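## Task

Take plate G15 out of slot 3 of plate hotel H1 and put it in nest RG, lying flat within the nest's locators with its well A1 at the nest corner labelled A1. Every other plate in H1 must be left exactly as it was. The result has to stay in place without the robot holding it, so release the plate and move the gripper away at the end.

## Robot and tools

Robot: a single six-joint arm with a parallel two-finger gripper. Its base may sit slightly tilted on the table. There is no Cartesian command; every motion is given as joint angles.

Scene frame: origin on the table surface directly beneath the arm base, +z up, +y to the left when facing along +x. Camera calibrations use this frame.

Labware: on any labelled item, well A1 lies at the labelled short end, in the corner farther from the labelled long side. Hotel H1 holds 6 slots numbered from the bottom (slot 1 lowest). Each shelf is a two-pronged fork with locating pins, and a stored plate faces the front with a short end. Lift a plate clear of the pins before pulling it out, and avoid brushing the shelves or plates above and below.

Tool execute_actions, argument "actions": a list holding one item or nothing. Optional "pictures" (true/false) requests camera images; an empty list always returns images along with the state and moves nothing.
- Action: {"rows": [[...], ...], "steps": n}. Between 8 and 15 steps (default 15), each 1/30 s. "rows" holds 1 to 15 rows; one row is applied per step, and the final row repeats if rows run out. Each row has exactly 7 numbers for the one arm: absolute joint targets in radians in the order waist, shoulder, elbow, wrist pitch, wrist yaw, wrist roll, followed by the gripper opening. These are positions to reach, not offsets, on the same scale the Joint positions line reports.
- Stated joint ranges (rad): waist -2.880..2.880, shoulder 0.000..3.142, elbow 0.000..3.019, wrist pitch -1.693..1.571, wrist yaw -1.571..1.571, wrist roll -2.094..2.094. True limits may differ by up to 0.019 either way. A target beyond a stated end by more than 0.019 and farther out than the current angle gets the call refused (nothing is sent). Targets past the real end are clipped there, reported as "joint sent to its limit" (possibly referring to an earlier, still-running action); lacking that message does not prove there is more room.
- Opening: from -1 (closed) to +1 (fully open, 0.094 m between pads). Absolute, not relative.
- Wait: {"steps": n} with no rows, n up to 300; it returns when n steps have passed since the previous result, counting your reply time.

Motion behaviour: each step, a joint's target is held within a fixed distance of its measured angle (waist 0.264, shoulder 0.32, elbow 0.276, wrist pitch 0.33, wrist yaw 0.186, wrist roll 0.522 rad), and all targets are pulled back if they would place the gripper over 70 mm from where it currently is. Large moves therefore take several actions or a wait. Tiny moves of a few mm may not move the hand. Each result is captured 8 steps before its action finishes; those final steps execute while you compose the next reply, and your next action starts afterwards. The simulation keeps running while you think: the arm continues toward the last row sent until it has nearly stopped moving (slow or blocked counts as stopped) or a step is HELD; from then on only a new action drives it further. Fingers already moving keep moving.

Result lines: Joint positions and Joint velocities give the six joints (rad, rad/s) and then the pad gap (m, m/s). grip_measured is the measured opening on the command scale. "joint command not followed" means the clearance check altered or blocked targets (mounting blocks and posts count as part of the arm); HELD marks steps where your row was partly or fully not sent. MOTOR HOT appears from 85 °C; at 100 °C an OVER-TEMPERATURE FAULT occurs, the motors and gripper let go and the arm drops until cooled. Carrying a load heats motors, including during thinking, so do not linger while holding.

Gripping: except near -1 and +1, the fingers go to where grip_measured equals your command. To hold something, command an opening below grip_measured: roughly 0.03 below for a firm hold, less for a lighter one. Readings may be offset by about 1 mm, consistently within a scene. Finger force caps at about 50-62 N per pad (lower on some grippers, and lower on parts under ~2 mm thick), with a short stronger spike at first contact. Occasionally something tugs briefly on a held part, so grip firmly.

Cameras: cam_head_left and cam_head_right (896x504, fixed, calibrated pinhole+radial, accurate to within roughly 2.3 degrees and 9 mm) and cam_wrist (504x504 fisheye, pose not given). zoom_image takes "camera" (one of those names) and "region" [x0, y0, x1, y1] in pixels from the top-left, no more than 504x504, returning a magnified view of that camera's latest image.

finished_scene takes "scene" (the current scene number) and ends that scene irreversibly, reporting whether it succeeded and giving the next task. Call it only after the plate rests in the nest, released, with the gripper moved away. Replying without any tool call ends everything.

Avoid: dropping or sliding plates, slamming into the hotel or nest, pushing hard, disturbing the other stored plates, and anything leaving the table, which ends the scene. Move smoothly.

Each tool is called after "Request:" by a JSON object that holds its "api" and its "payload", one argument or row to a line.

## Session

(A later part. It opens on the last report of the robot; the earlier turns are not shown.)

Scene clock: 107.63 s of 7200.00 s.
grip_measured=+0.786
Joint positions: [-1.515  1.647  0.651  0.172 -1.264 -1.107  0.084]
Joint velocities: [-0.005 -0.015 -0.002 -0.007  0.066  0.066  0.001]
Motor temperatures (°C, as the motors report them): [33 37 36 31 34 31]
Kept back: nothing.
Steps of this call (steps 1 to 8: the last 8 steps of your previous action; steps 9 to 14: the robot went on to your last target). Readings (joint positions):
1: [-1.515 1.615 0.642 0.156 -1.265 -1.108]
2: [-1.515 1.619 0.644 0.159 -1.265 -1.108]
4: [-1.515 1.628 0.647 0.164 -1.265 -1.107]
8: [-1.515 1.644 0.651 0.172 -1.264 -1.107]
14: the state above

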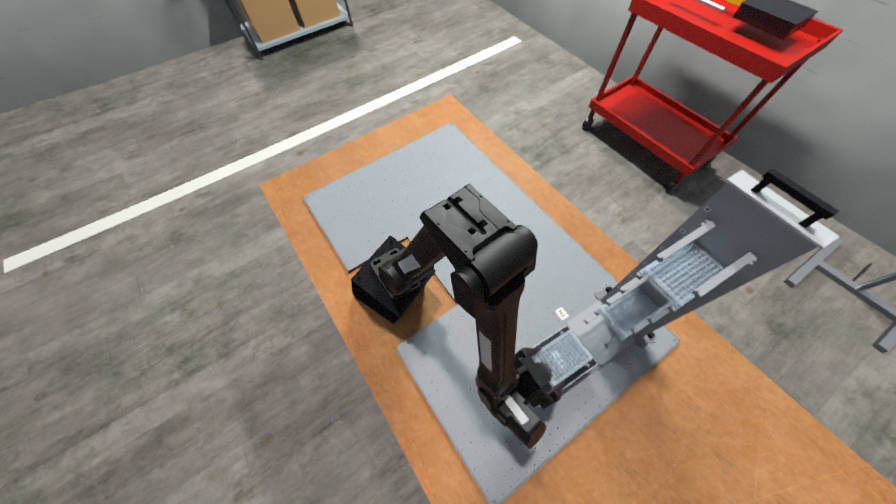

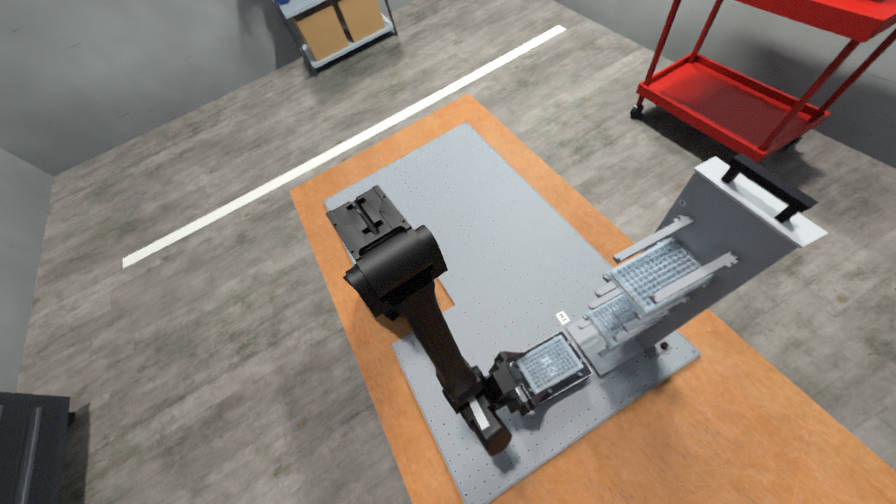

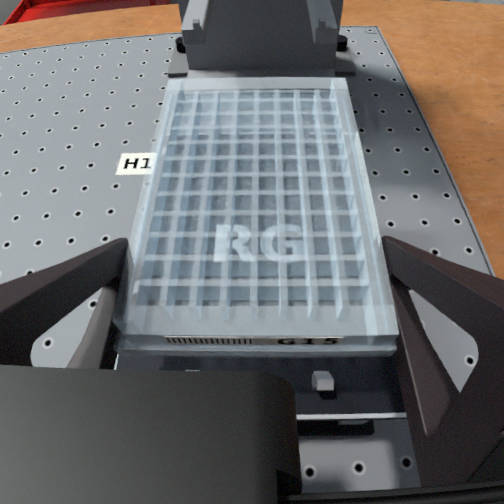

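Request:
{"api": "execute_actions", "payload": {
  "actions": [
    {"rows":[[-1.510,1.666,0.672,0.190,-1.264,-1.097,0.75],[-1.510,1.669,0.672,0.193,-1.264,-1.097,0.75],[-1.510,1.672,0.672,0.195,-1.264,-1.097,0.75],[-1.510,1.675,0.672,0.198,-1.264,-1.097,0.75],[-1.510,1.678,0.672,0.201,-1.264,-1.097,0.75],[-1.510,1.681,0.672,0.203,-1.264,-1.097,0.75],[-1.510,1.684,0.672,0.206,-1.264,-1.097,0.75],[-1.510,1.687,0.672,0.208,-1.264,-1.097,0.75],[-1.510,1.690,0.672,0.211,-1.264,-1.097,0.75],[-1.510,1.692,0.672,0.213,-1.264,-1.097,0.75]],"steps":12}
  ]
}}

Request:
{"api": "execute_actions", "payload": {
  "actions": [
    {"steps":14}
  ],
  "pictures": true
}}

Request:
{"api": "zoom_image", "payload": {
  "camera": "cam_wrist",
  "region": [100,300,420,430]
}}

Scene clock: 111.93 s of 7200.00 s.
grip_measured=+0.786
Joint positions: [-1.515  1.649  0.651  0.179 -1.264 -1.107  0.084]
Joint velocities: [-0.005  0.054 -0.027  0.061  0.007  0.007  0.   ]
Motor temperatures (°C, as the motors report them): [33 37 36 31 34 31]
Steps of this call (steps 1 to 30: the robot went on to your last target; steps 31 to 90: nothing new was sent; then 1.17 s passed at rest; steps 91 to 94: the first 4 steps of this action). Readings (joint positions):
91: [-1.515 1.647 0.651 0.173 -1.264 -1.107]
92: [-1.515 1.648 0.651 0.174 -1.264 -1.107]
94: the state above

Scene clock: 112.40 s of 7200.00 s.
grip_measured=+0.786
Joint positions: [-1.515  1.676  0.651  0.199 -1.264 -1.107  0.084]
Joint velocities: [-0.005 -0.005  0.022 -0.017  0.066  0.022 -0.   ]
Motor temperatures (°C, as the motors report them): [33 37 36 31 34 31]
Kept back: nothing.
Steps of this call (steps 1 to 8: the last 8 steps of your previous action; steps 9 to 14: the robot went on to your last target). Readings (joint positions):
1: [-1.515 1.651 0.651 0.182 -1.264 -1.107]
2: [-1.515 1.653 0.651 0.185 -1.264 -1.107]
4: [-1.515 1.659 0.651 0.190 -1.264 -1.107]
8: [-1.515 1.673 0.651 0.197 -1.264 -1.107]
14: the state above

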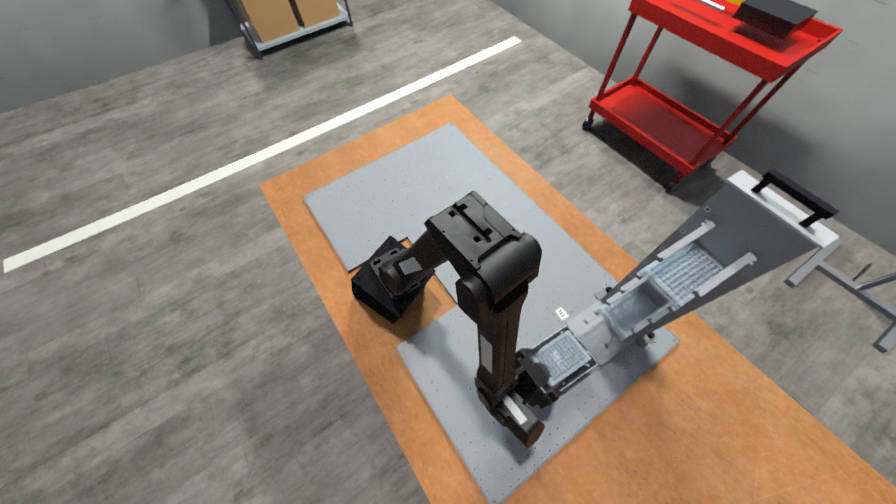

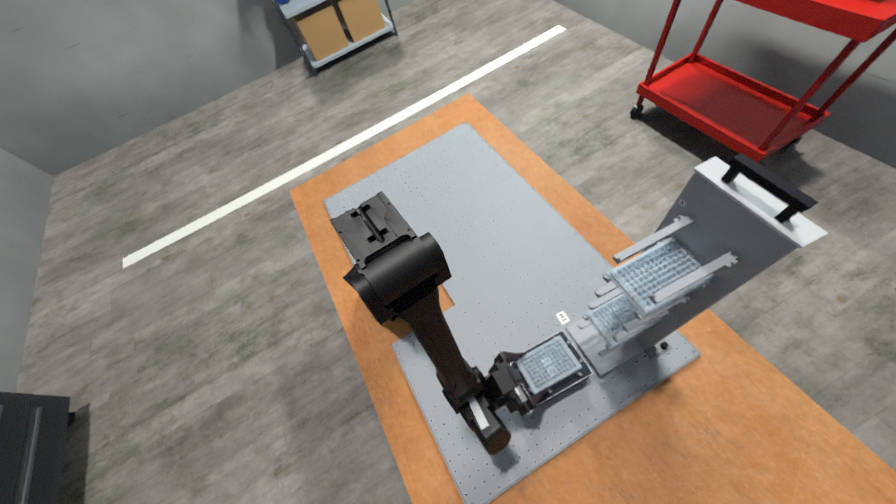

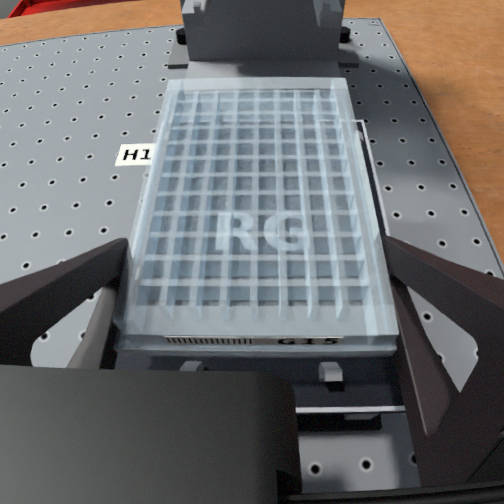

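Region (100, 300, 420, 430) of cam_wrist's 504x504 image, scaled by 1.575, with more detail than that image has; it fills the top 205 rows of this view, and the rest is white.

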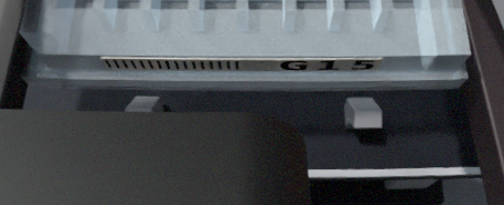

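Request:
{"api": "execute_actions", "payload": {
  "actions": [
    {"rows":[[-1.503,1.696,0.674,0.218,-1.263,-1.095,0.75],[-1.501,1.700,0.675,0.223,-1.262,-1.093,0.75],[-1.500,1.704,0.676,0.228,-1.262,-1.091,0.75],[-1.499,1.708,0.677,0.233,-1.261,-1.089,0.75],[-1.498,1.712,0.678,0.238,-1.261,-1.087,0.75],[-1.497,1.716,0.679,0.243,-1.260,-1.085,0.75],[-1.496,1.720,0.680,0.248,-1.260,-1.083,0.75],[-1.495,1.724,0.681,0.253,-1.259,-1.081,0.75],[-1.494,1.728,0.682,0.258,-1.259,-1.079,0.75],[-1.493,1.732,0.683,0.263,-1.258,-1.077,0.75],[-1.492,1.736,0.684,0.268,-1.257,-1.074,0.75],[-1.491,1.740,0.685,0.273,-1.257,-1.072,0.75],[-1.490,1.744,0.686,0.278,-1.256,-1.070,0.75],[-1.488,1.747,0.687,0.282,-1.255,-1.067,0.75],[-1.487,1.750,0.688,0.285,-1.255,-1.065,0.75]],"steps":15}
  ]
}}

Request:
{"api": "execute_actions", "payload": {
  "actions": [
    {"steps":14}
  ],
  "pictures": true
}}

Request:
{"api": "zoom_image", "payload": {
  "camera": "cam_wrist",
  "region": [100,300,420,430]
}}

Scene clock: 116.47 s of 7200.00 s.
grip_measured=+0.786
Joint positions: [-1.513  1.69   0.658  0.225 -1.261 -1.1    0.084]
Joint velocities: [ 0.015  0.122  0.056  0.144 -0.066  0.066 -0.001]
Motor temperatures (°C, as the motors report them): [33 37 36 31 34 31]
Steps of this call (steps 1 to 30: the robot went on to your last target; steps 31 to 90: nothing new was sent; then 0.83 s passed at rest; steps 91 to 97: the first 7 steps of this action). Readings (joint positions):
91: [-1.515 1.676 0.651 0.199 -1.264 -1.107]
92: [-1.515 1.676 0.651 0.202 -1.264 -1.106]
94: [-1.514 1.679 0.652 0.210 -1.263 -1.105]
97: the state above

Scene clock: 116.93 s of 7200.00 s.
grip_measured=+0.786
Joint positions: [-1.5    1.733  0.667  0.27  -1.256 -1.078  0.084]
Joint velocities: [-0.005  0.005 -0.017  0.022  0.037  0.007  0.001]
Motor temperatures (°C, as the motors report them): [33 37 36 31 34 31]
Kept back: nothing.
Steps of this call (steps 1 to 8: the last 8 steps of your previous action; steps 9 to 14: the robot went on to your last target). Readings (joint positions):
1: [-1.513 1.694 0.659 0.230 -1.260 -1.098]
2: [-1.511 1.699 0.661 0.235 -1.260 -1.097]
4: [-1.509 1.709 0.663 0.244 -1.258 -1.093]
8: [-1.504 1.725 0.666 0.263 -1.256 -1.085]
14: the state above

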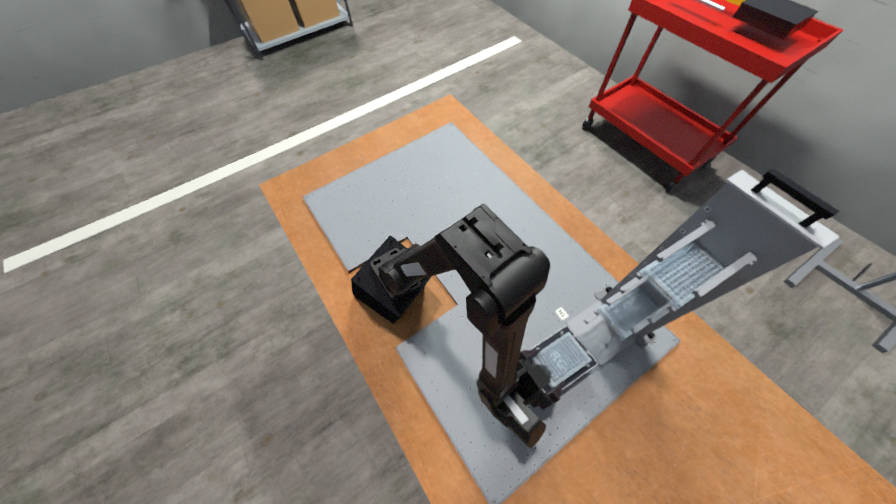

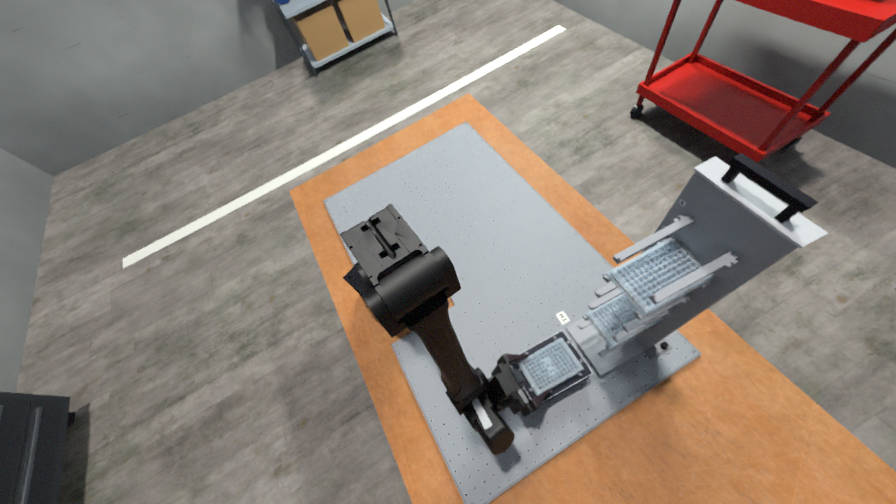

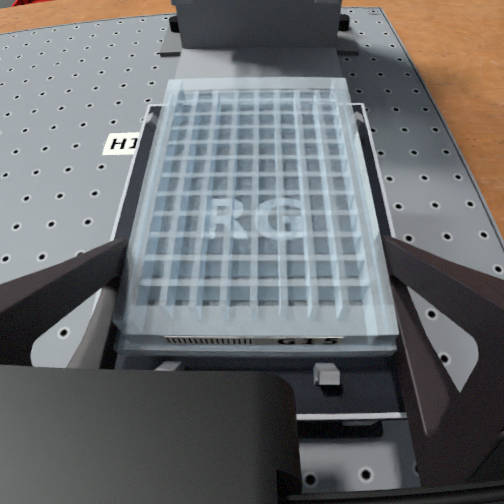

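Region (100, 300, 420, 430) of cam_wrist's 504x504 image, scaled by 1.575, with more detail than that image has; it fills the top 205 rows of this view, and the rest is white.

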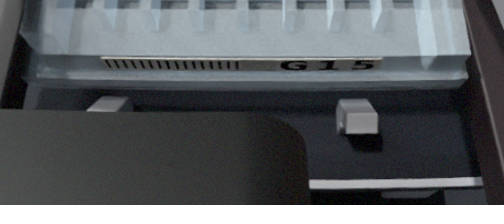

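Request:
{"api": "zoom_image", "payload": {
  "camera": "cam_wrist",
  "region": [100,60,420,260]
}}

Region (100, 60, 420, 260) of cam_wrist's 504x504 image, scaled by 1.575, with more detail than that image has; it fills the top 315 rows of this view, and the rest is white.

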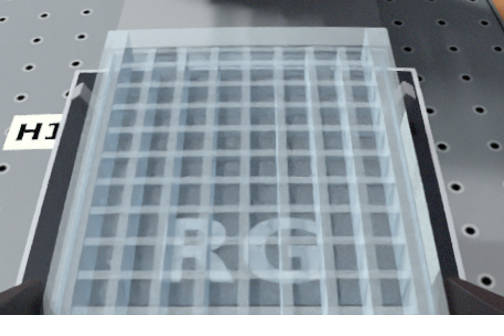

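Request:
{"api": "execute_actions", "payload": {
  "actions": [
    {"rows":[[-1.487,1.750,0.672,0.289,-1.255,-1.062,0.75],[-1.487,1.750,0.665,0.294,-1.255,-1.059,0.75],[-1.486,1.751,0.663,0.299,-1.254,-1.055,0.75],[-1.486,1.751,0.661,0.304,-1.254,-1.052,0.75],[-1.486,1.752,0.659,0.309,-1.254,-1.048,0.75],[-1.485,1.752,0.657,0.314,-1.253,-1.045,0.75],[-1.485,1.753,0.655,0.320,-1.253,-1.041,0.75],[-1.485,1.753,0.653,0.326,-1.253,-1.037,0.75],[-1.484,1.754,0.651,0.332,-1.252,-1.033,0.75],[-1.484,1.755,0.649,0.338,-1.252,-1.029,0.75],[-1.484,1.755,0.648,0.342,-1.252,-1.026,0.75],[-1.484,1.756,0.647,0.346,-1.252,-1.023,0.75]],"steps":14}
  ]
}}

Request:
{"api": "execute_actions", "payload": {
  "actions": [
    {"steps":14}
  ],
  "pictures": true
}}

Request:
{"api": "zoom_image", "payload": {
  "camera": "cam_wrist",
  "region": [100,300,420,430]
}}

Request:
{"api": "zoom_image", "payload": {
  "camera": "cam_wrist",
  "region": [100,60,420,260]
}}

Scene clock: 120.07 s of 7200.00 s.
grip_measured=+0.786
Joint positions: [-1.5    1.733  0.664  0.289 -1.255 -1.066  0.084]
Joint velocities: [ 0.005  0.015 -0.027  0.139  0.022  0.095  0.   ]
Motor temperatures (°C, as the motors report them): [33 37 36 31 34 31]
Steps of this call (steps 1 to 30: the robot went on to your last target; steps 31 to 88: nothing new was sent; steps 89 to 94: the first 6 steps of this action). Readings (joint positions):
89: [-1.500 1.733 0.667 0.271 -1.256 -1.076]
90: [-1.500 1.733 0.667 0.273 -1.256 -1.075]
92: [-1.500 1.733 0.666 0.279 -1.256 -1.071]
94: the state above

Scene clock: 120.53 s of 7200.00 s.
grip_measured=+0.786
Joint positions: [-1.499  1.736  0.653  0.331 -1.253 -1.036  0.084]
Joint velocities: [-0.015 -0.005 -0.002  0.002 -0.022  0.022 -0.001]
Motor temperatures (°C, as the motors report them): [33 37 36 31 34 31]
Kept back: nothing.
Steps of this call (steps 1 to 8: the last 8 steps of your previous action; steps 9 to 14: the robot went on to your last target). Readings (joint positions):
1: [-1.500 1.733 0.663 0.294 -1.255 -1.063]
2: [-1.500 1.733 0.661 0.300 -1.254 -1.060]
4: [-1.500 1.733 0.659 0.312 -1.253 -1.054]
8: [-1.499 1.734 0.654 0.328 -1.253 -1.042]
14: the state above

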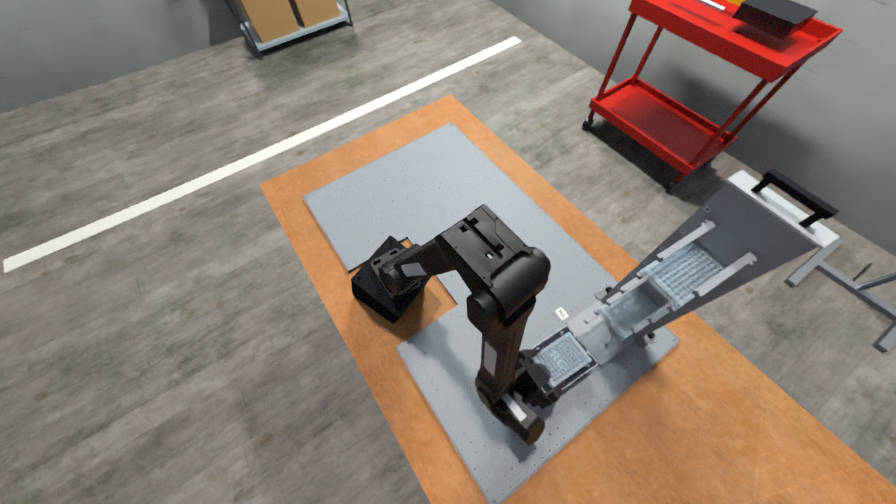

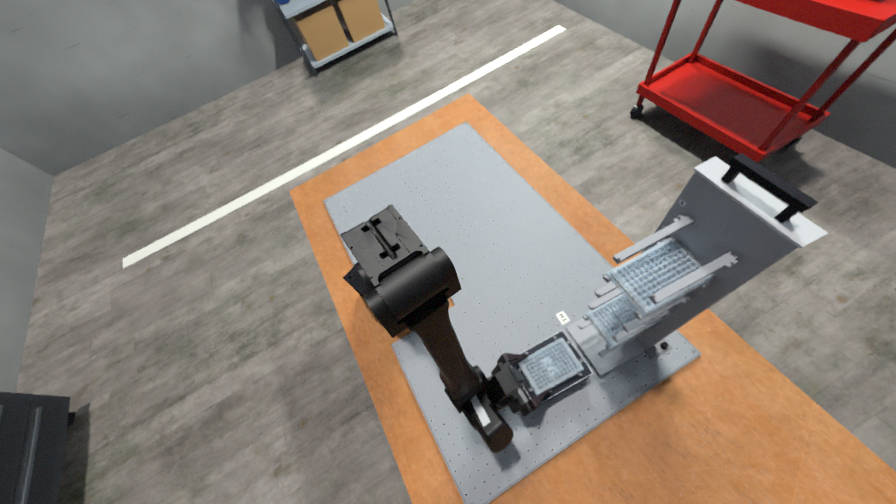

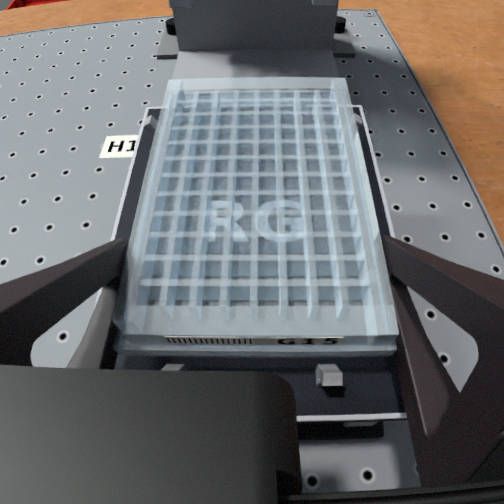

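Region (100, 300, 420, 430) of cam_wrist's 504x504 image, scaled by 1.575, with more detail than that image has; it fills the top 205 rows of this view, and the rest is white.

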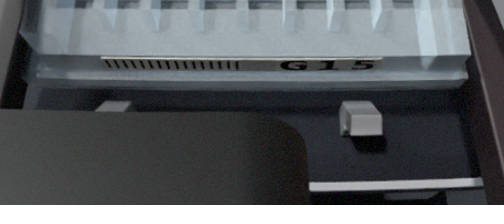

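Region (100, 60, 420, 260) of cam_wrist's 504x504 image, scaled by 1.575, with more detail than that image has; it fills the top 315 rows of this view, and the rest is white.

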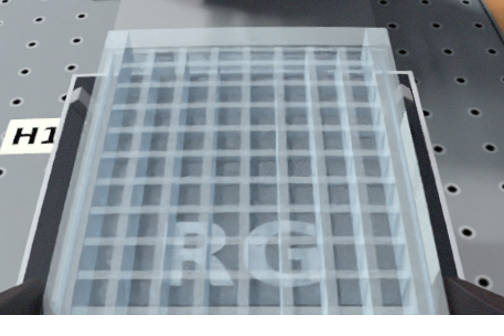

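Request:
{"api": "execute_actions", "payload": {
  "actions": []
}}

Scene clock: 122.50 s of 7200.00 s.
grip_measured=+0.786
Joint positions: [-1.499  1.736  0.653  0.331 -1.253 -1.034  0.084]
Joint velocities: [-0.005 -0.015 -0.007 -0.002 -0.11  -0.022 -0.001]
Motor temperatures (°C, as the motors report them): [33 37 36 31 34 31]
Kept back: nothing.
Steps of this call (steps 1 to 30: the robot went on to your last target; steps 31 to 59: nothing new was sent). Readings (joint positions):
1: [-1.499 1.736 0.653 0.331 -1.253 -1.036]
2: [-1.499 1.736 0.653 0.331 -1.253 -1.035]
4: [-1.499 1.736 0.653 0.331 -1.253 -1.034]
8: [-1.499 1.736 0.653 0.331 -1.253 -1.034]
59: the state above
The arm was judged still, so your last target was given up. Only a new action makes it travel on or press farther. Fingers that are still opening or closing keep moving.

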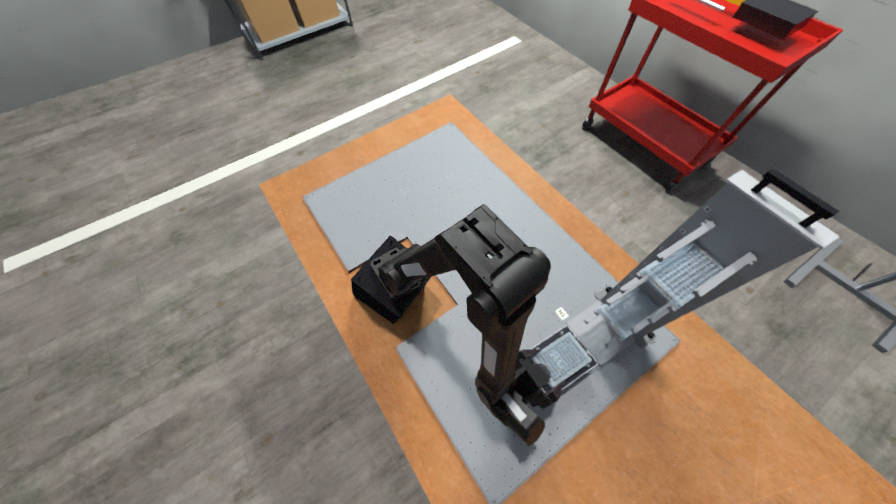

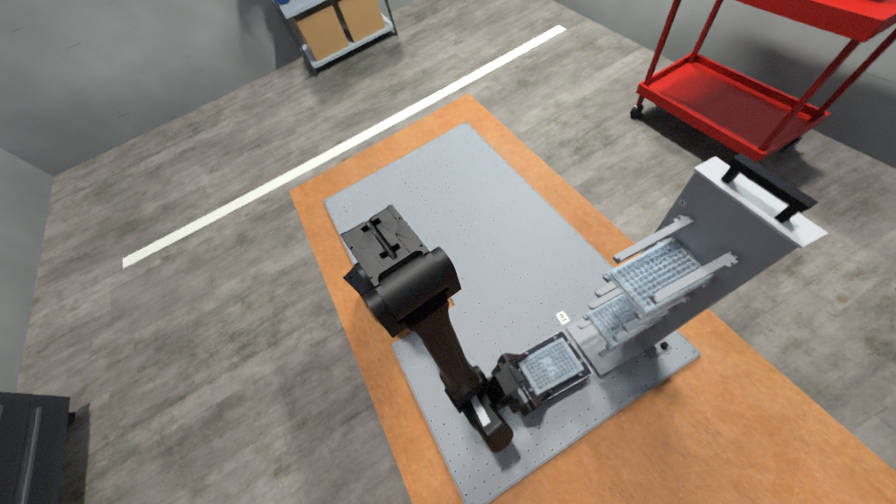

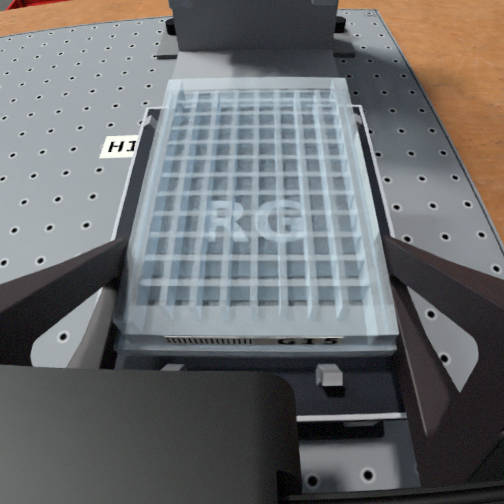

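Request:
{"api": "execute_actions", "payload": {
  "actions": [
    {"rows":[[-1.4835,1.760,0.646,0.352,-1.252,-1.023,0.75],[-1.483,1.764,0.645,0.358,-1.252,-1.023,0.75],[-1.4825,1.768,0.644,0.364,-1.251,-1.023,0.75],[-1.482,1.772,0.644,0.370,-1.251,-1.024,0.75],[-1.4815,1.776,0.643,0.376,-1.251,-1.024,0.75]],"steps":15}
  ]
}}

Request:
{"api": "execute_actions", "payload": {
  "actions": [
    {"steps":14}
  ],
  "pictures": true
}}

Scene clock: 124.10 s of 7200.00 s.
grip_measured=+0.786
Joint positions: [-1.497  1.751  0.65   0.358 -1.252 -1.033  0.084]
Joint velocities: [-0.005  0.083 -0.002  0.076 -0.154  0.037 -0.001]
Motor temperatures (°C, as the motors report them): [33 37 35 31 34 31]
Steps of this call (steps 1 to 41: nothing new was sent; steps 42 to 48: the first 7 steps of this action). Readings (joint positions):
42: [-1.499 1.736 0.653 0.333 -1.253 -1.034]
43: [-1.499 1.737 0.653 0.336 -1.253 -1.034]
45: [-1.498 1.742 0.653 0.346 -1.253 -1.034]
48: the state above

Scene clock: 124.57 s of 7200.00 s.
grip_measured=+0.786
Joint positions: [-1.497  1.753  0.65   0.363 -1.254 -1.031  0.084]
Joint velocities: [-0.005  0.015  0.007  0.022 -0.037  0.022 -0.   ]
Motor temperatures (°C, as the motors report them): [33 37 35 31 34 31]
Kept back: nothing.
Steps of this call (steps 1 to 8: the last 8 steps of your previous action; steps 9 to 14: the robot went on to your last target). Readings (joint positions):
1: [-1.497 1.753 0.650 0.361 -1.254 -1.032]
2: [-1.497 1.753 0.650 0.363 -1.254 -1.031]
4: [-1.497 1.753 0.650 0.363 -1.254 -1.031]
8: [-1.497 1.753 0.650 0.363 -1.254 -1.031]
14: the state above

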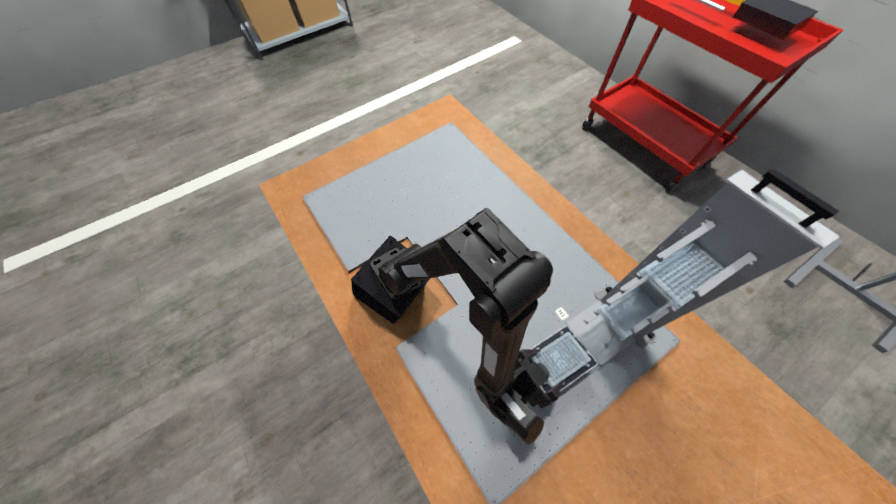

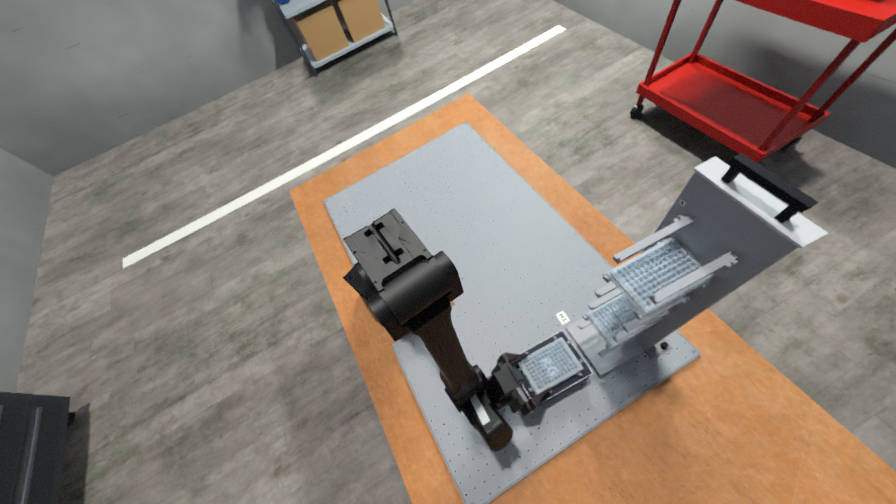

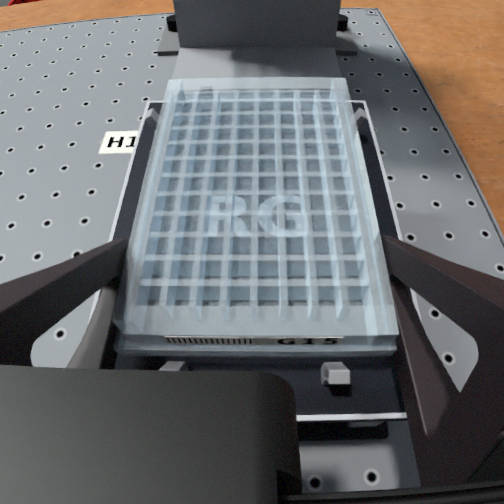

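Request:
{"api": "zoom_image", "payload": {
  "camera": "cam_wrist",
  "region": [100, 300, 420, 420]
}}

Request:
{"api": "zoom_image", "payload": {
  "camera": "cam_wrist",
  "region": [120, 70, 400, 190]
}}

Region (100, 300, 420, 420) of cam_wrist's 504x504 image, scaled by 1.575, with more detail than that image has; it fills the top 189 rows of this view, and the rest is white.

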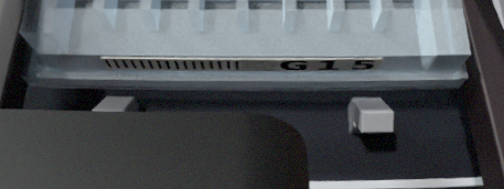

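Region (120, 70, 400, 190) of cam_wrist's 504x504 image, scaled by 1.800, with more detail than that image has; it fills the top 216 rows of this view, and the rest is white.

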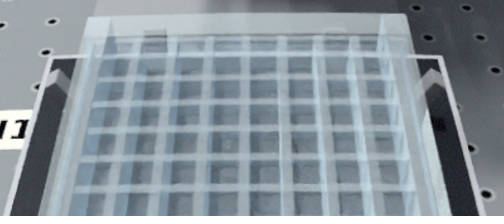

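Request:
{"api": "zoom_image", "payload": {
  "camera": "cam_wrist",
  "region": [190, 70, 370, 130]
}}

Region (190, 70, 370, 130) of cam_wrist's 504x504 image, scaled by 2.800, with more detail than that image has.

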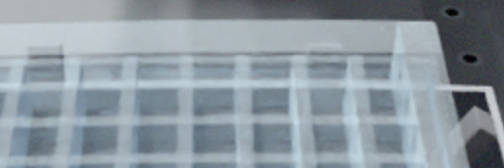

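Request:
{"api": "execute_actions", "payload": {
  "actions": [
    {"rows":[[-1.481,1.779,0.643,0.379,-1.251,-1.024,0.75],[-1.481,1.782,0.643,0.383,-1.251,-1.024,0.75],[-1.4805,1.785,0.642,0.387,-1.251,-1.025,0.75],[-1.480,1.788,0.642,0.391,-1.251,-1.025,0.75],[-1.480,1.791,0.642,0.395,-1.251,-1.025,0.75],[-1.480,1.793,0.642,0.397,-1.251,-1.025,0.75]],"steps":15}
  ]
}}

Request:
{"api": "execute_actions", "payload": {
  "actions": [
    {"steps":12}
  ],
  "pictures": true
}}

Scene clock: 127.10 s of 7200.00 s.
grip_measured=+0.786
Joint positions: [-1.497  1.758  0.649  0.38  -1.258 -1.028  0.084]
Joint velocities: [ 0.015  0.015 -0.022  0.051 -0.037  0.095 -0.   ]
Motor temperatures (°C, as the motors report them): [33 37 35 31 34 31]
Steps of this call (steps 1 to 15: the robot went on to your last target; steps 16 to 69: nothing new was sent; steps 70 to 76: the first 7 steps of this action). Readings (joint positions):
70: [-1.497 1.753 0.650 0.364 -1.254 -1.031]
71: [-1.497 1.753 0.650 0.365 -1.254 -1.031]
73: [-1.497 1.755 0.650 0.370 -1.255 -1.031]
76: the state above

Scene clock: 127.50 s of 7200.00 s.
grip_measured=+0.786
Joint positions: [-1.497  1.759  0.649  0.384 -1.259 -1.026  0.084]
Joint velocities: [ 0.005 -0.015 -0.017  0.017 -0.007 -0.022  0.001]
Motor temperatures (°C, as the motors report them): [33 37 35 31 34 31]
Kept back: nothing.
Steps of this call (steps 1 to 8: the last 8 steps of your previous action; steps 9 to 12: the robot went on to your last target). Readings (joint positions):
1: [-1.497 1.759 0.649 0.382 -1.259 -1.028]
2: [-1.497 1.759 0.649 0.383 -1.259 -1.027]
4: [-1.497 1.759 0.649 0.383 -1.259 -1.027]
8: [-1.497 1.759 0.649 0.384 -1.259 -1.026]
12: the state above

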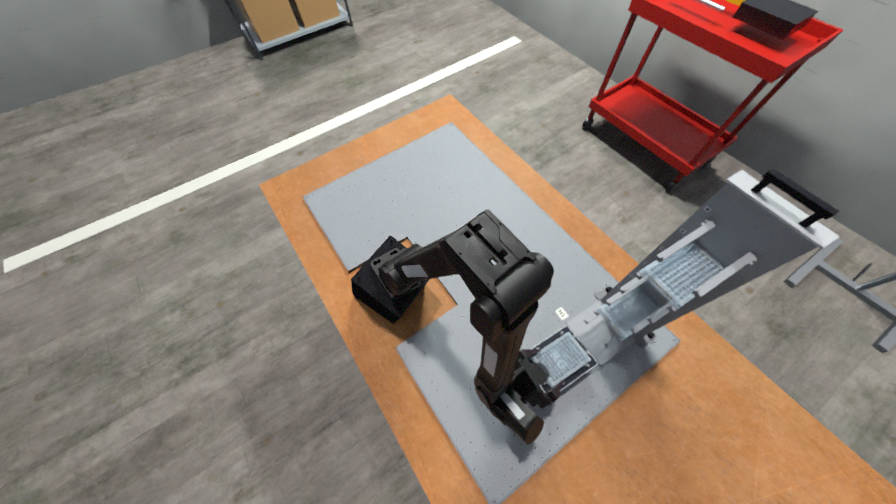

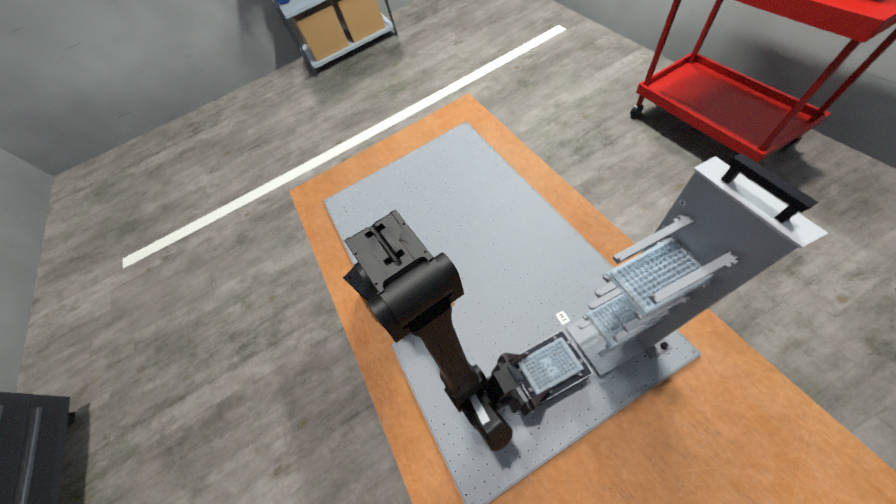

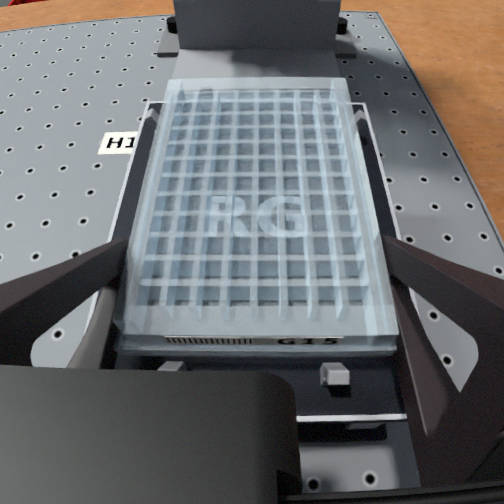

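Request:
{"api": "zoom_image", "payload": {
  "camera": "cam_wrist",
  "region": [120, 70, 400, 210]
}}

Request:
{"api": "zoom_image", "payload": {
  "camera": "cam_head_right",
  "region": [480, 310, 620, 430]
}}

Request:
{"api": "zoom_image", "payload": {
  "camera": "cam_wrist",
  "region": [80, 230, 430, 420]
}}

Region (120, 70, 400, 210) of cam_wrist's 504x504 image, scaled by 1.800, with more detail than that image has.

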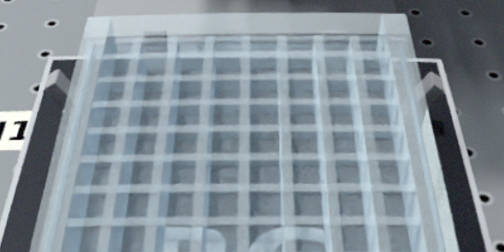

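Region (480, 310, 620, 430) of cam_head_right's 896x504 image, scaled by 3.600, with more detail than that image has; it fills the top 432 rows of this view, and the rest is white.

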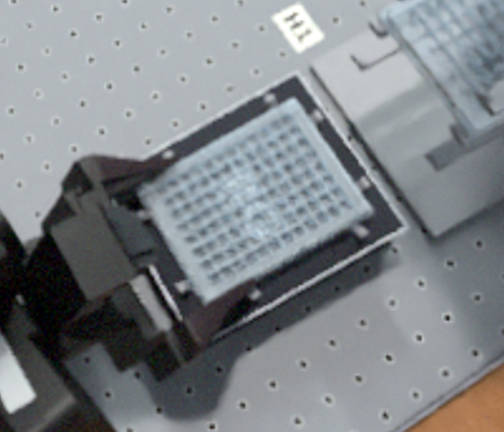

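Region (80, 230, 430, 420) of cam_wrist's 504x504 image, scaled by 1.440, with more detail than that image has; it fills the top 274 rows of this view, and the rest is white.

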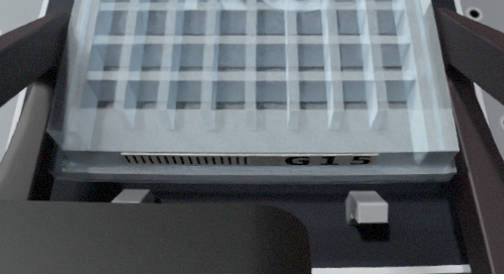

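Request:
{"api": "execute_actions", "payload": {
  "actions": [
    {"rows":[[-1.484,1.775,0.644,0.380,-1.252,-1.029,0.75],[-1.488,1.760,0.644,0.370,-1.252,-1.033,0.75],[-1.492,1.750,0.644,0.360,-1.252,-1.037,0.75],[-1.496,1.745,0.644,0.350,-1.252,-1.041,0.75],[-1.499,1.742,0.644,0.343,-1.252,-1.044,0.75],[-1.502,1.742,0.644,0.339,-1.252,-1.046,0.75],[-1.504,1.742,0.644,0.337,-1.252,-1.046,0.75],[-1.506,1.742,0.644,0.336,-1.252,-1.046,0.75],[-1.507,1.742,0.644,0.336,-1.252,-1.046,0.75]],"steps":15}
  ]
}}

Request:
{"api": "execute_actions", "payload": {
  "actions": [
    {"steps":14}
  ],
  "pictures": true
}}

Scene clock: 131.03 s of 7200.00 s.
grip_measured=+0.786
Joint positions: [-1.497  1.75   0.649  0.359 -1.251 -1.032  0.084]
Joint velocities: [-0.015 -0.044 -0.007 -0.134 -0.066  0.022 -0.001]
Motor temperatures (°C, as the motors report them): [33 37 35 31 34 31]
Steps of this call (steps 1 to 15: the robot went on to your last target; steps 16 to 90: nothing new was sent; then 0.30 s passed at rest; steps 91 to 97: the first 7 steps of this action). Readings (joint positions):
91: [-1.497 1.759 0.649 0.384 -1.259 -1.026]
92: [-1.497 1.759 0.649 0.383 -1.259 -1.026]
94: [-1.497 1.756 0.649 0.376 -1.257 -1.028]
97: the state above

Scene clock: 131.50 s of 7200.00 s.
grip_measured=+0.786
Joint positions: [-1.497  1.749  0.649  0.352 -1.251 -1.033  0.084]
Joint velocities: [ 0.005  0.005  0.002  0.017  0.066  0.081 -0.   ]
Motor temperatures (°C, as the motors report them): [33 37 35 31 34 31]
Kept back: nothing.
Steps of this call (steps 1 to 8: the last 8 steps of your previous action; steps 9 to 14: the robot went on to your last target). Readings (joint positions):
1: [-1.497 1.749 0.649 0.356 -1.251 -1.032]
2: [-1.497 1.749 0.649 0.354 -1.251 -1.032]
4: [-1.497 1.749 0.649 0.352 -1.251 -1.033]
8: [-1.497 1.749 0.649 0.352 -1.251 -1.033]
14: the state above

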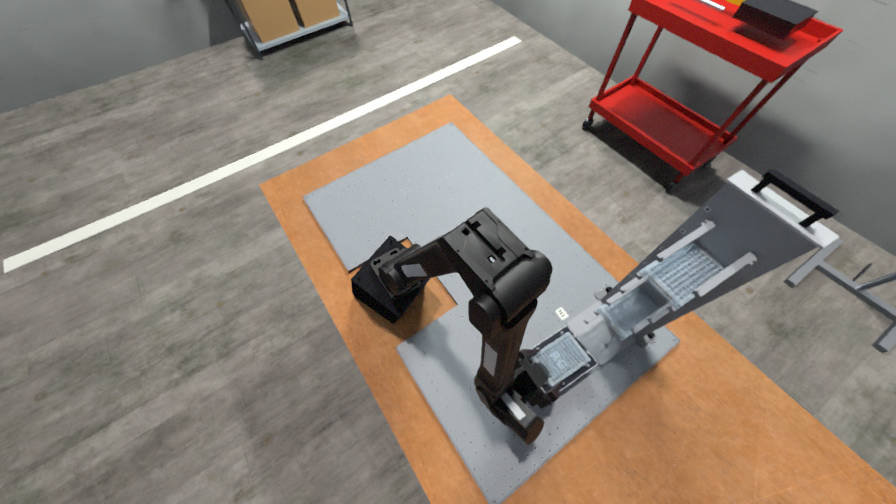

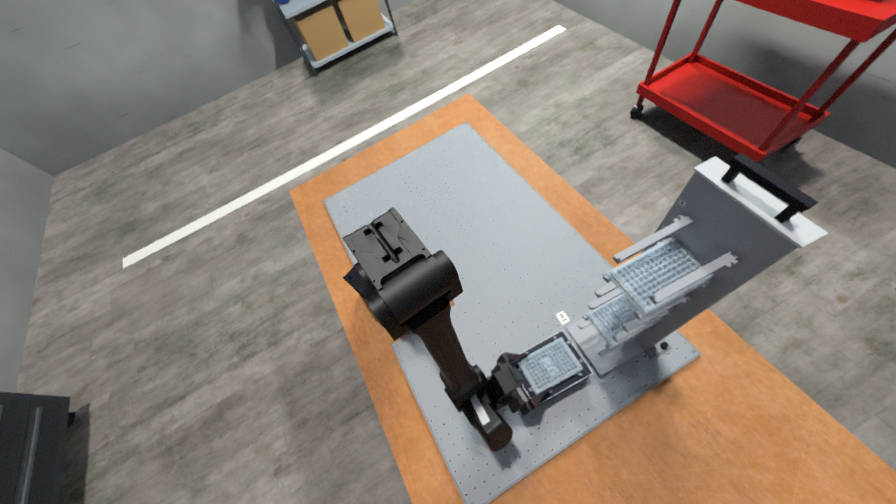

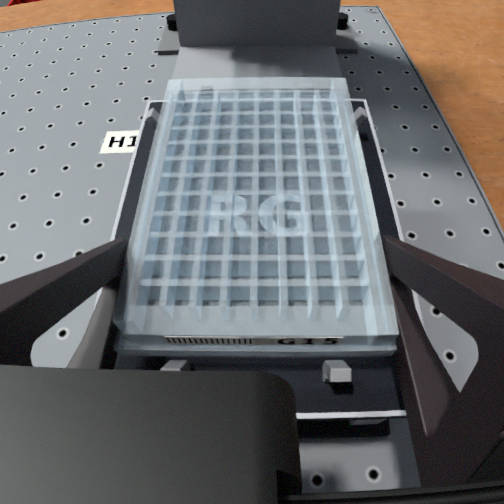

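Request:
{"api": "execute_actions", "payload": {
  "actions": [
    {"rows":[[-1.509,1.742,0.644,0.336,-1.252,-1.046,0.75],[-1.511,1.742,0.644,0.336,-1.252,-1.046,0.75],[-1.513,1.742,0.644,0.336,-1.252,-1.046,0.75],[-1.514,1.742,0.644,0.336,-1.252,-1.046,0.75],[-1.515,1.742,0.644,0.336,-1.252,-1.046,0.75]],"steps":14}
  ]
}}

Request:
{"api": "execute_actions", "payload": {
  "actions": [
    {"steps":12}
  ],
  "pictures": true
}}

Scene clock: 132.03 s of 7200.00 s.
grip_measured=+0.786
Joint positions: [-1.501  1.749  0.649  0.349 -1.251 -1.033  0.084]
Joint velocities: [-0.024  0.024 -0.007 -0.032 -0.051  0.066  0.001]
Motor temperatures (°C, as the motors report them): [33 38 35 31 34 31]
Steps of this call (steps 1 to 10: the robot went on to your last target; steps 11 to 16: the first 6 steps of this action). Readings (joint positions):
11: [-1.498 1.749 0.649 0.352 -1.251 -1.033]
12: [-1.498 1.749 0.649 0.352 -1.251 -1.033]
14: [-1.499 1.749 0.649 0.351 -1.251 -1.033]
16: the state above

Scene clock: 132.43 s of 7200.00 s.
grip_measured=+0.786
Joint positions: [-1.502  1.749  0.649  0.347 -1.251 -1.036  0.084]
Joint velocities: [-0.024 -0.005 -0.002  0.002  0.081  0.037 -0.001]
Motor temperatures (°C, as the motors report them): [33 38 35 31 34 31]
Kept back: nothing.
Steps of this call (steps 1 to 8: the last 8 steps of your previous action; steps 9 to 12: the robot went on to your last target). Readings (joint positions):
1: [-1.502 1.749 0.649 0.348 -1.251 -1.034]
2: [-1.502 1.749 0.649 0.347 -1.251 -1.034]
4: [-1.502 1.749 0.649 0.347 -1.251 -1.035]
8: [-1.502 1.749 0.649 0.347 -1.251 -1.036]
12: the state above

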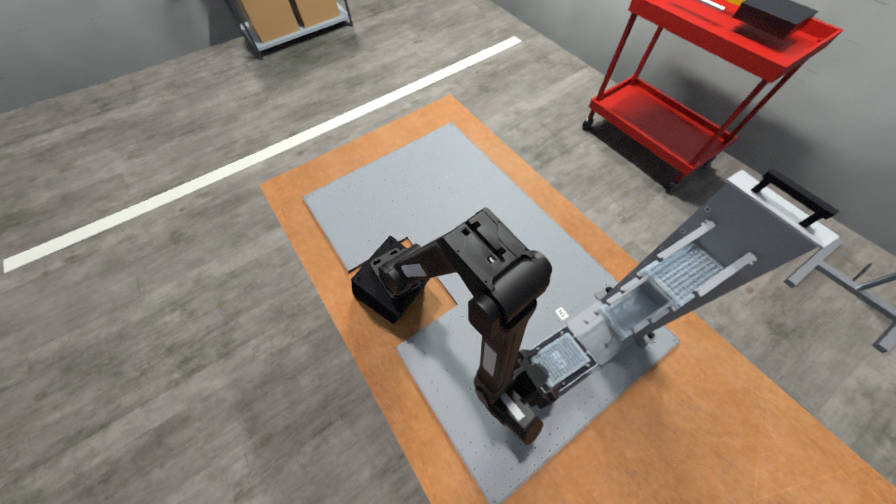

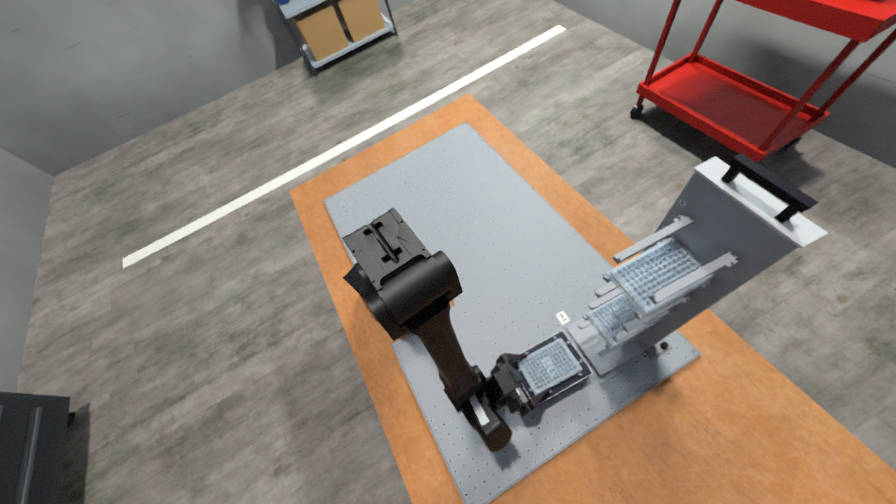

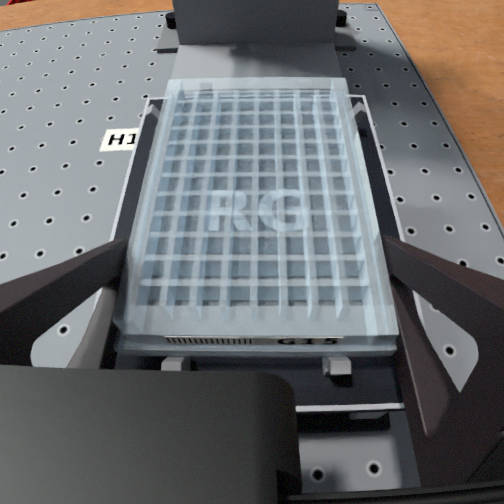

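Request:
{"api": "zoom_image", "payload": {
  "camera": "cam_wrist",
  "region": [100, 310, 420, 420]
}}

Request:
{"api": "zoom_image", "payload": {
  "camera": "cam_wrist",
  "region": [120, 70, 400, 170]
}}

Region (100, 310, 420, 420) of cam_wrist's 504x504 image, scaled by 1.575, with more detail than that image has; it fills the top 173 rows of this view, and the rest is white.

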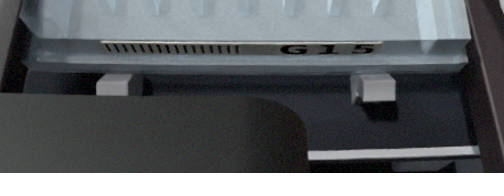

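Region (120, 70, 400, 170) of cam_wrist's 504x504 image, scaled by 1.800, with more detail than that image has; it fills the top 180 rows of this view, and the rest is white.

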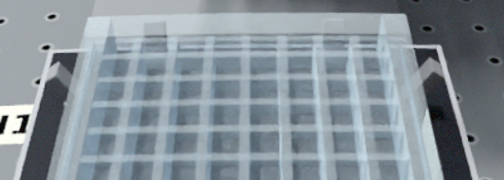

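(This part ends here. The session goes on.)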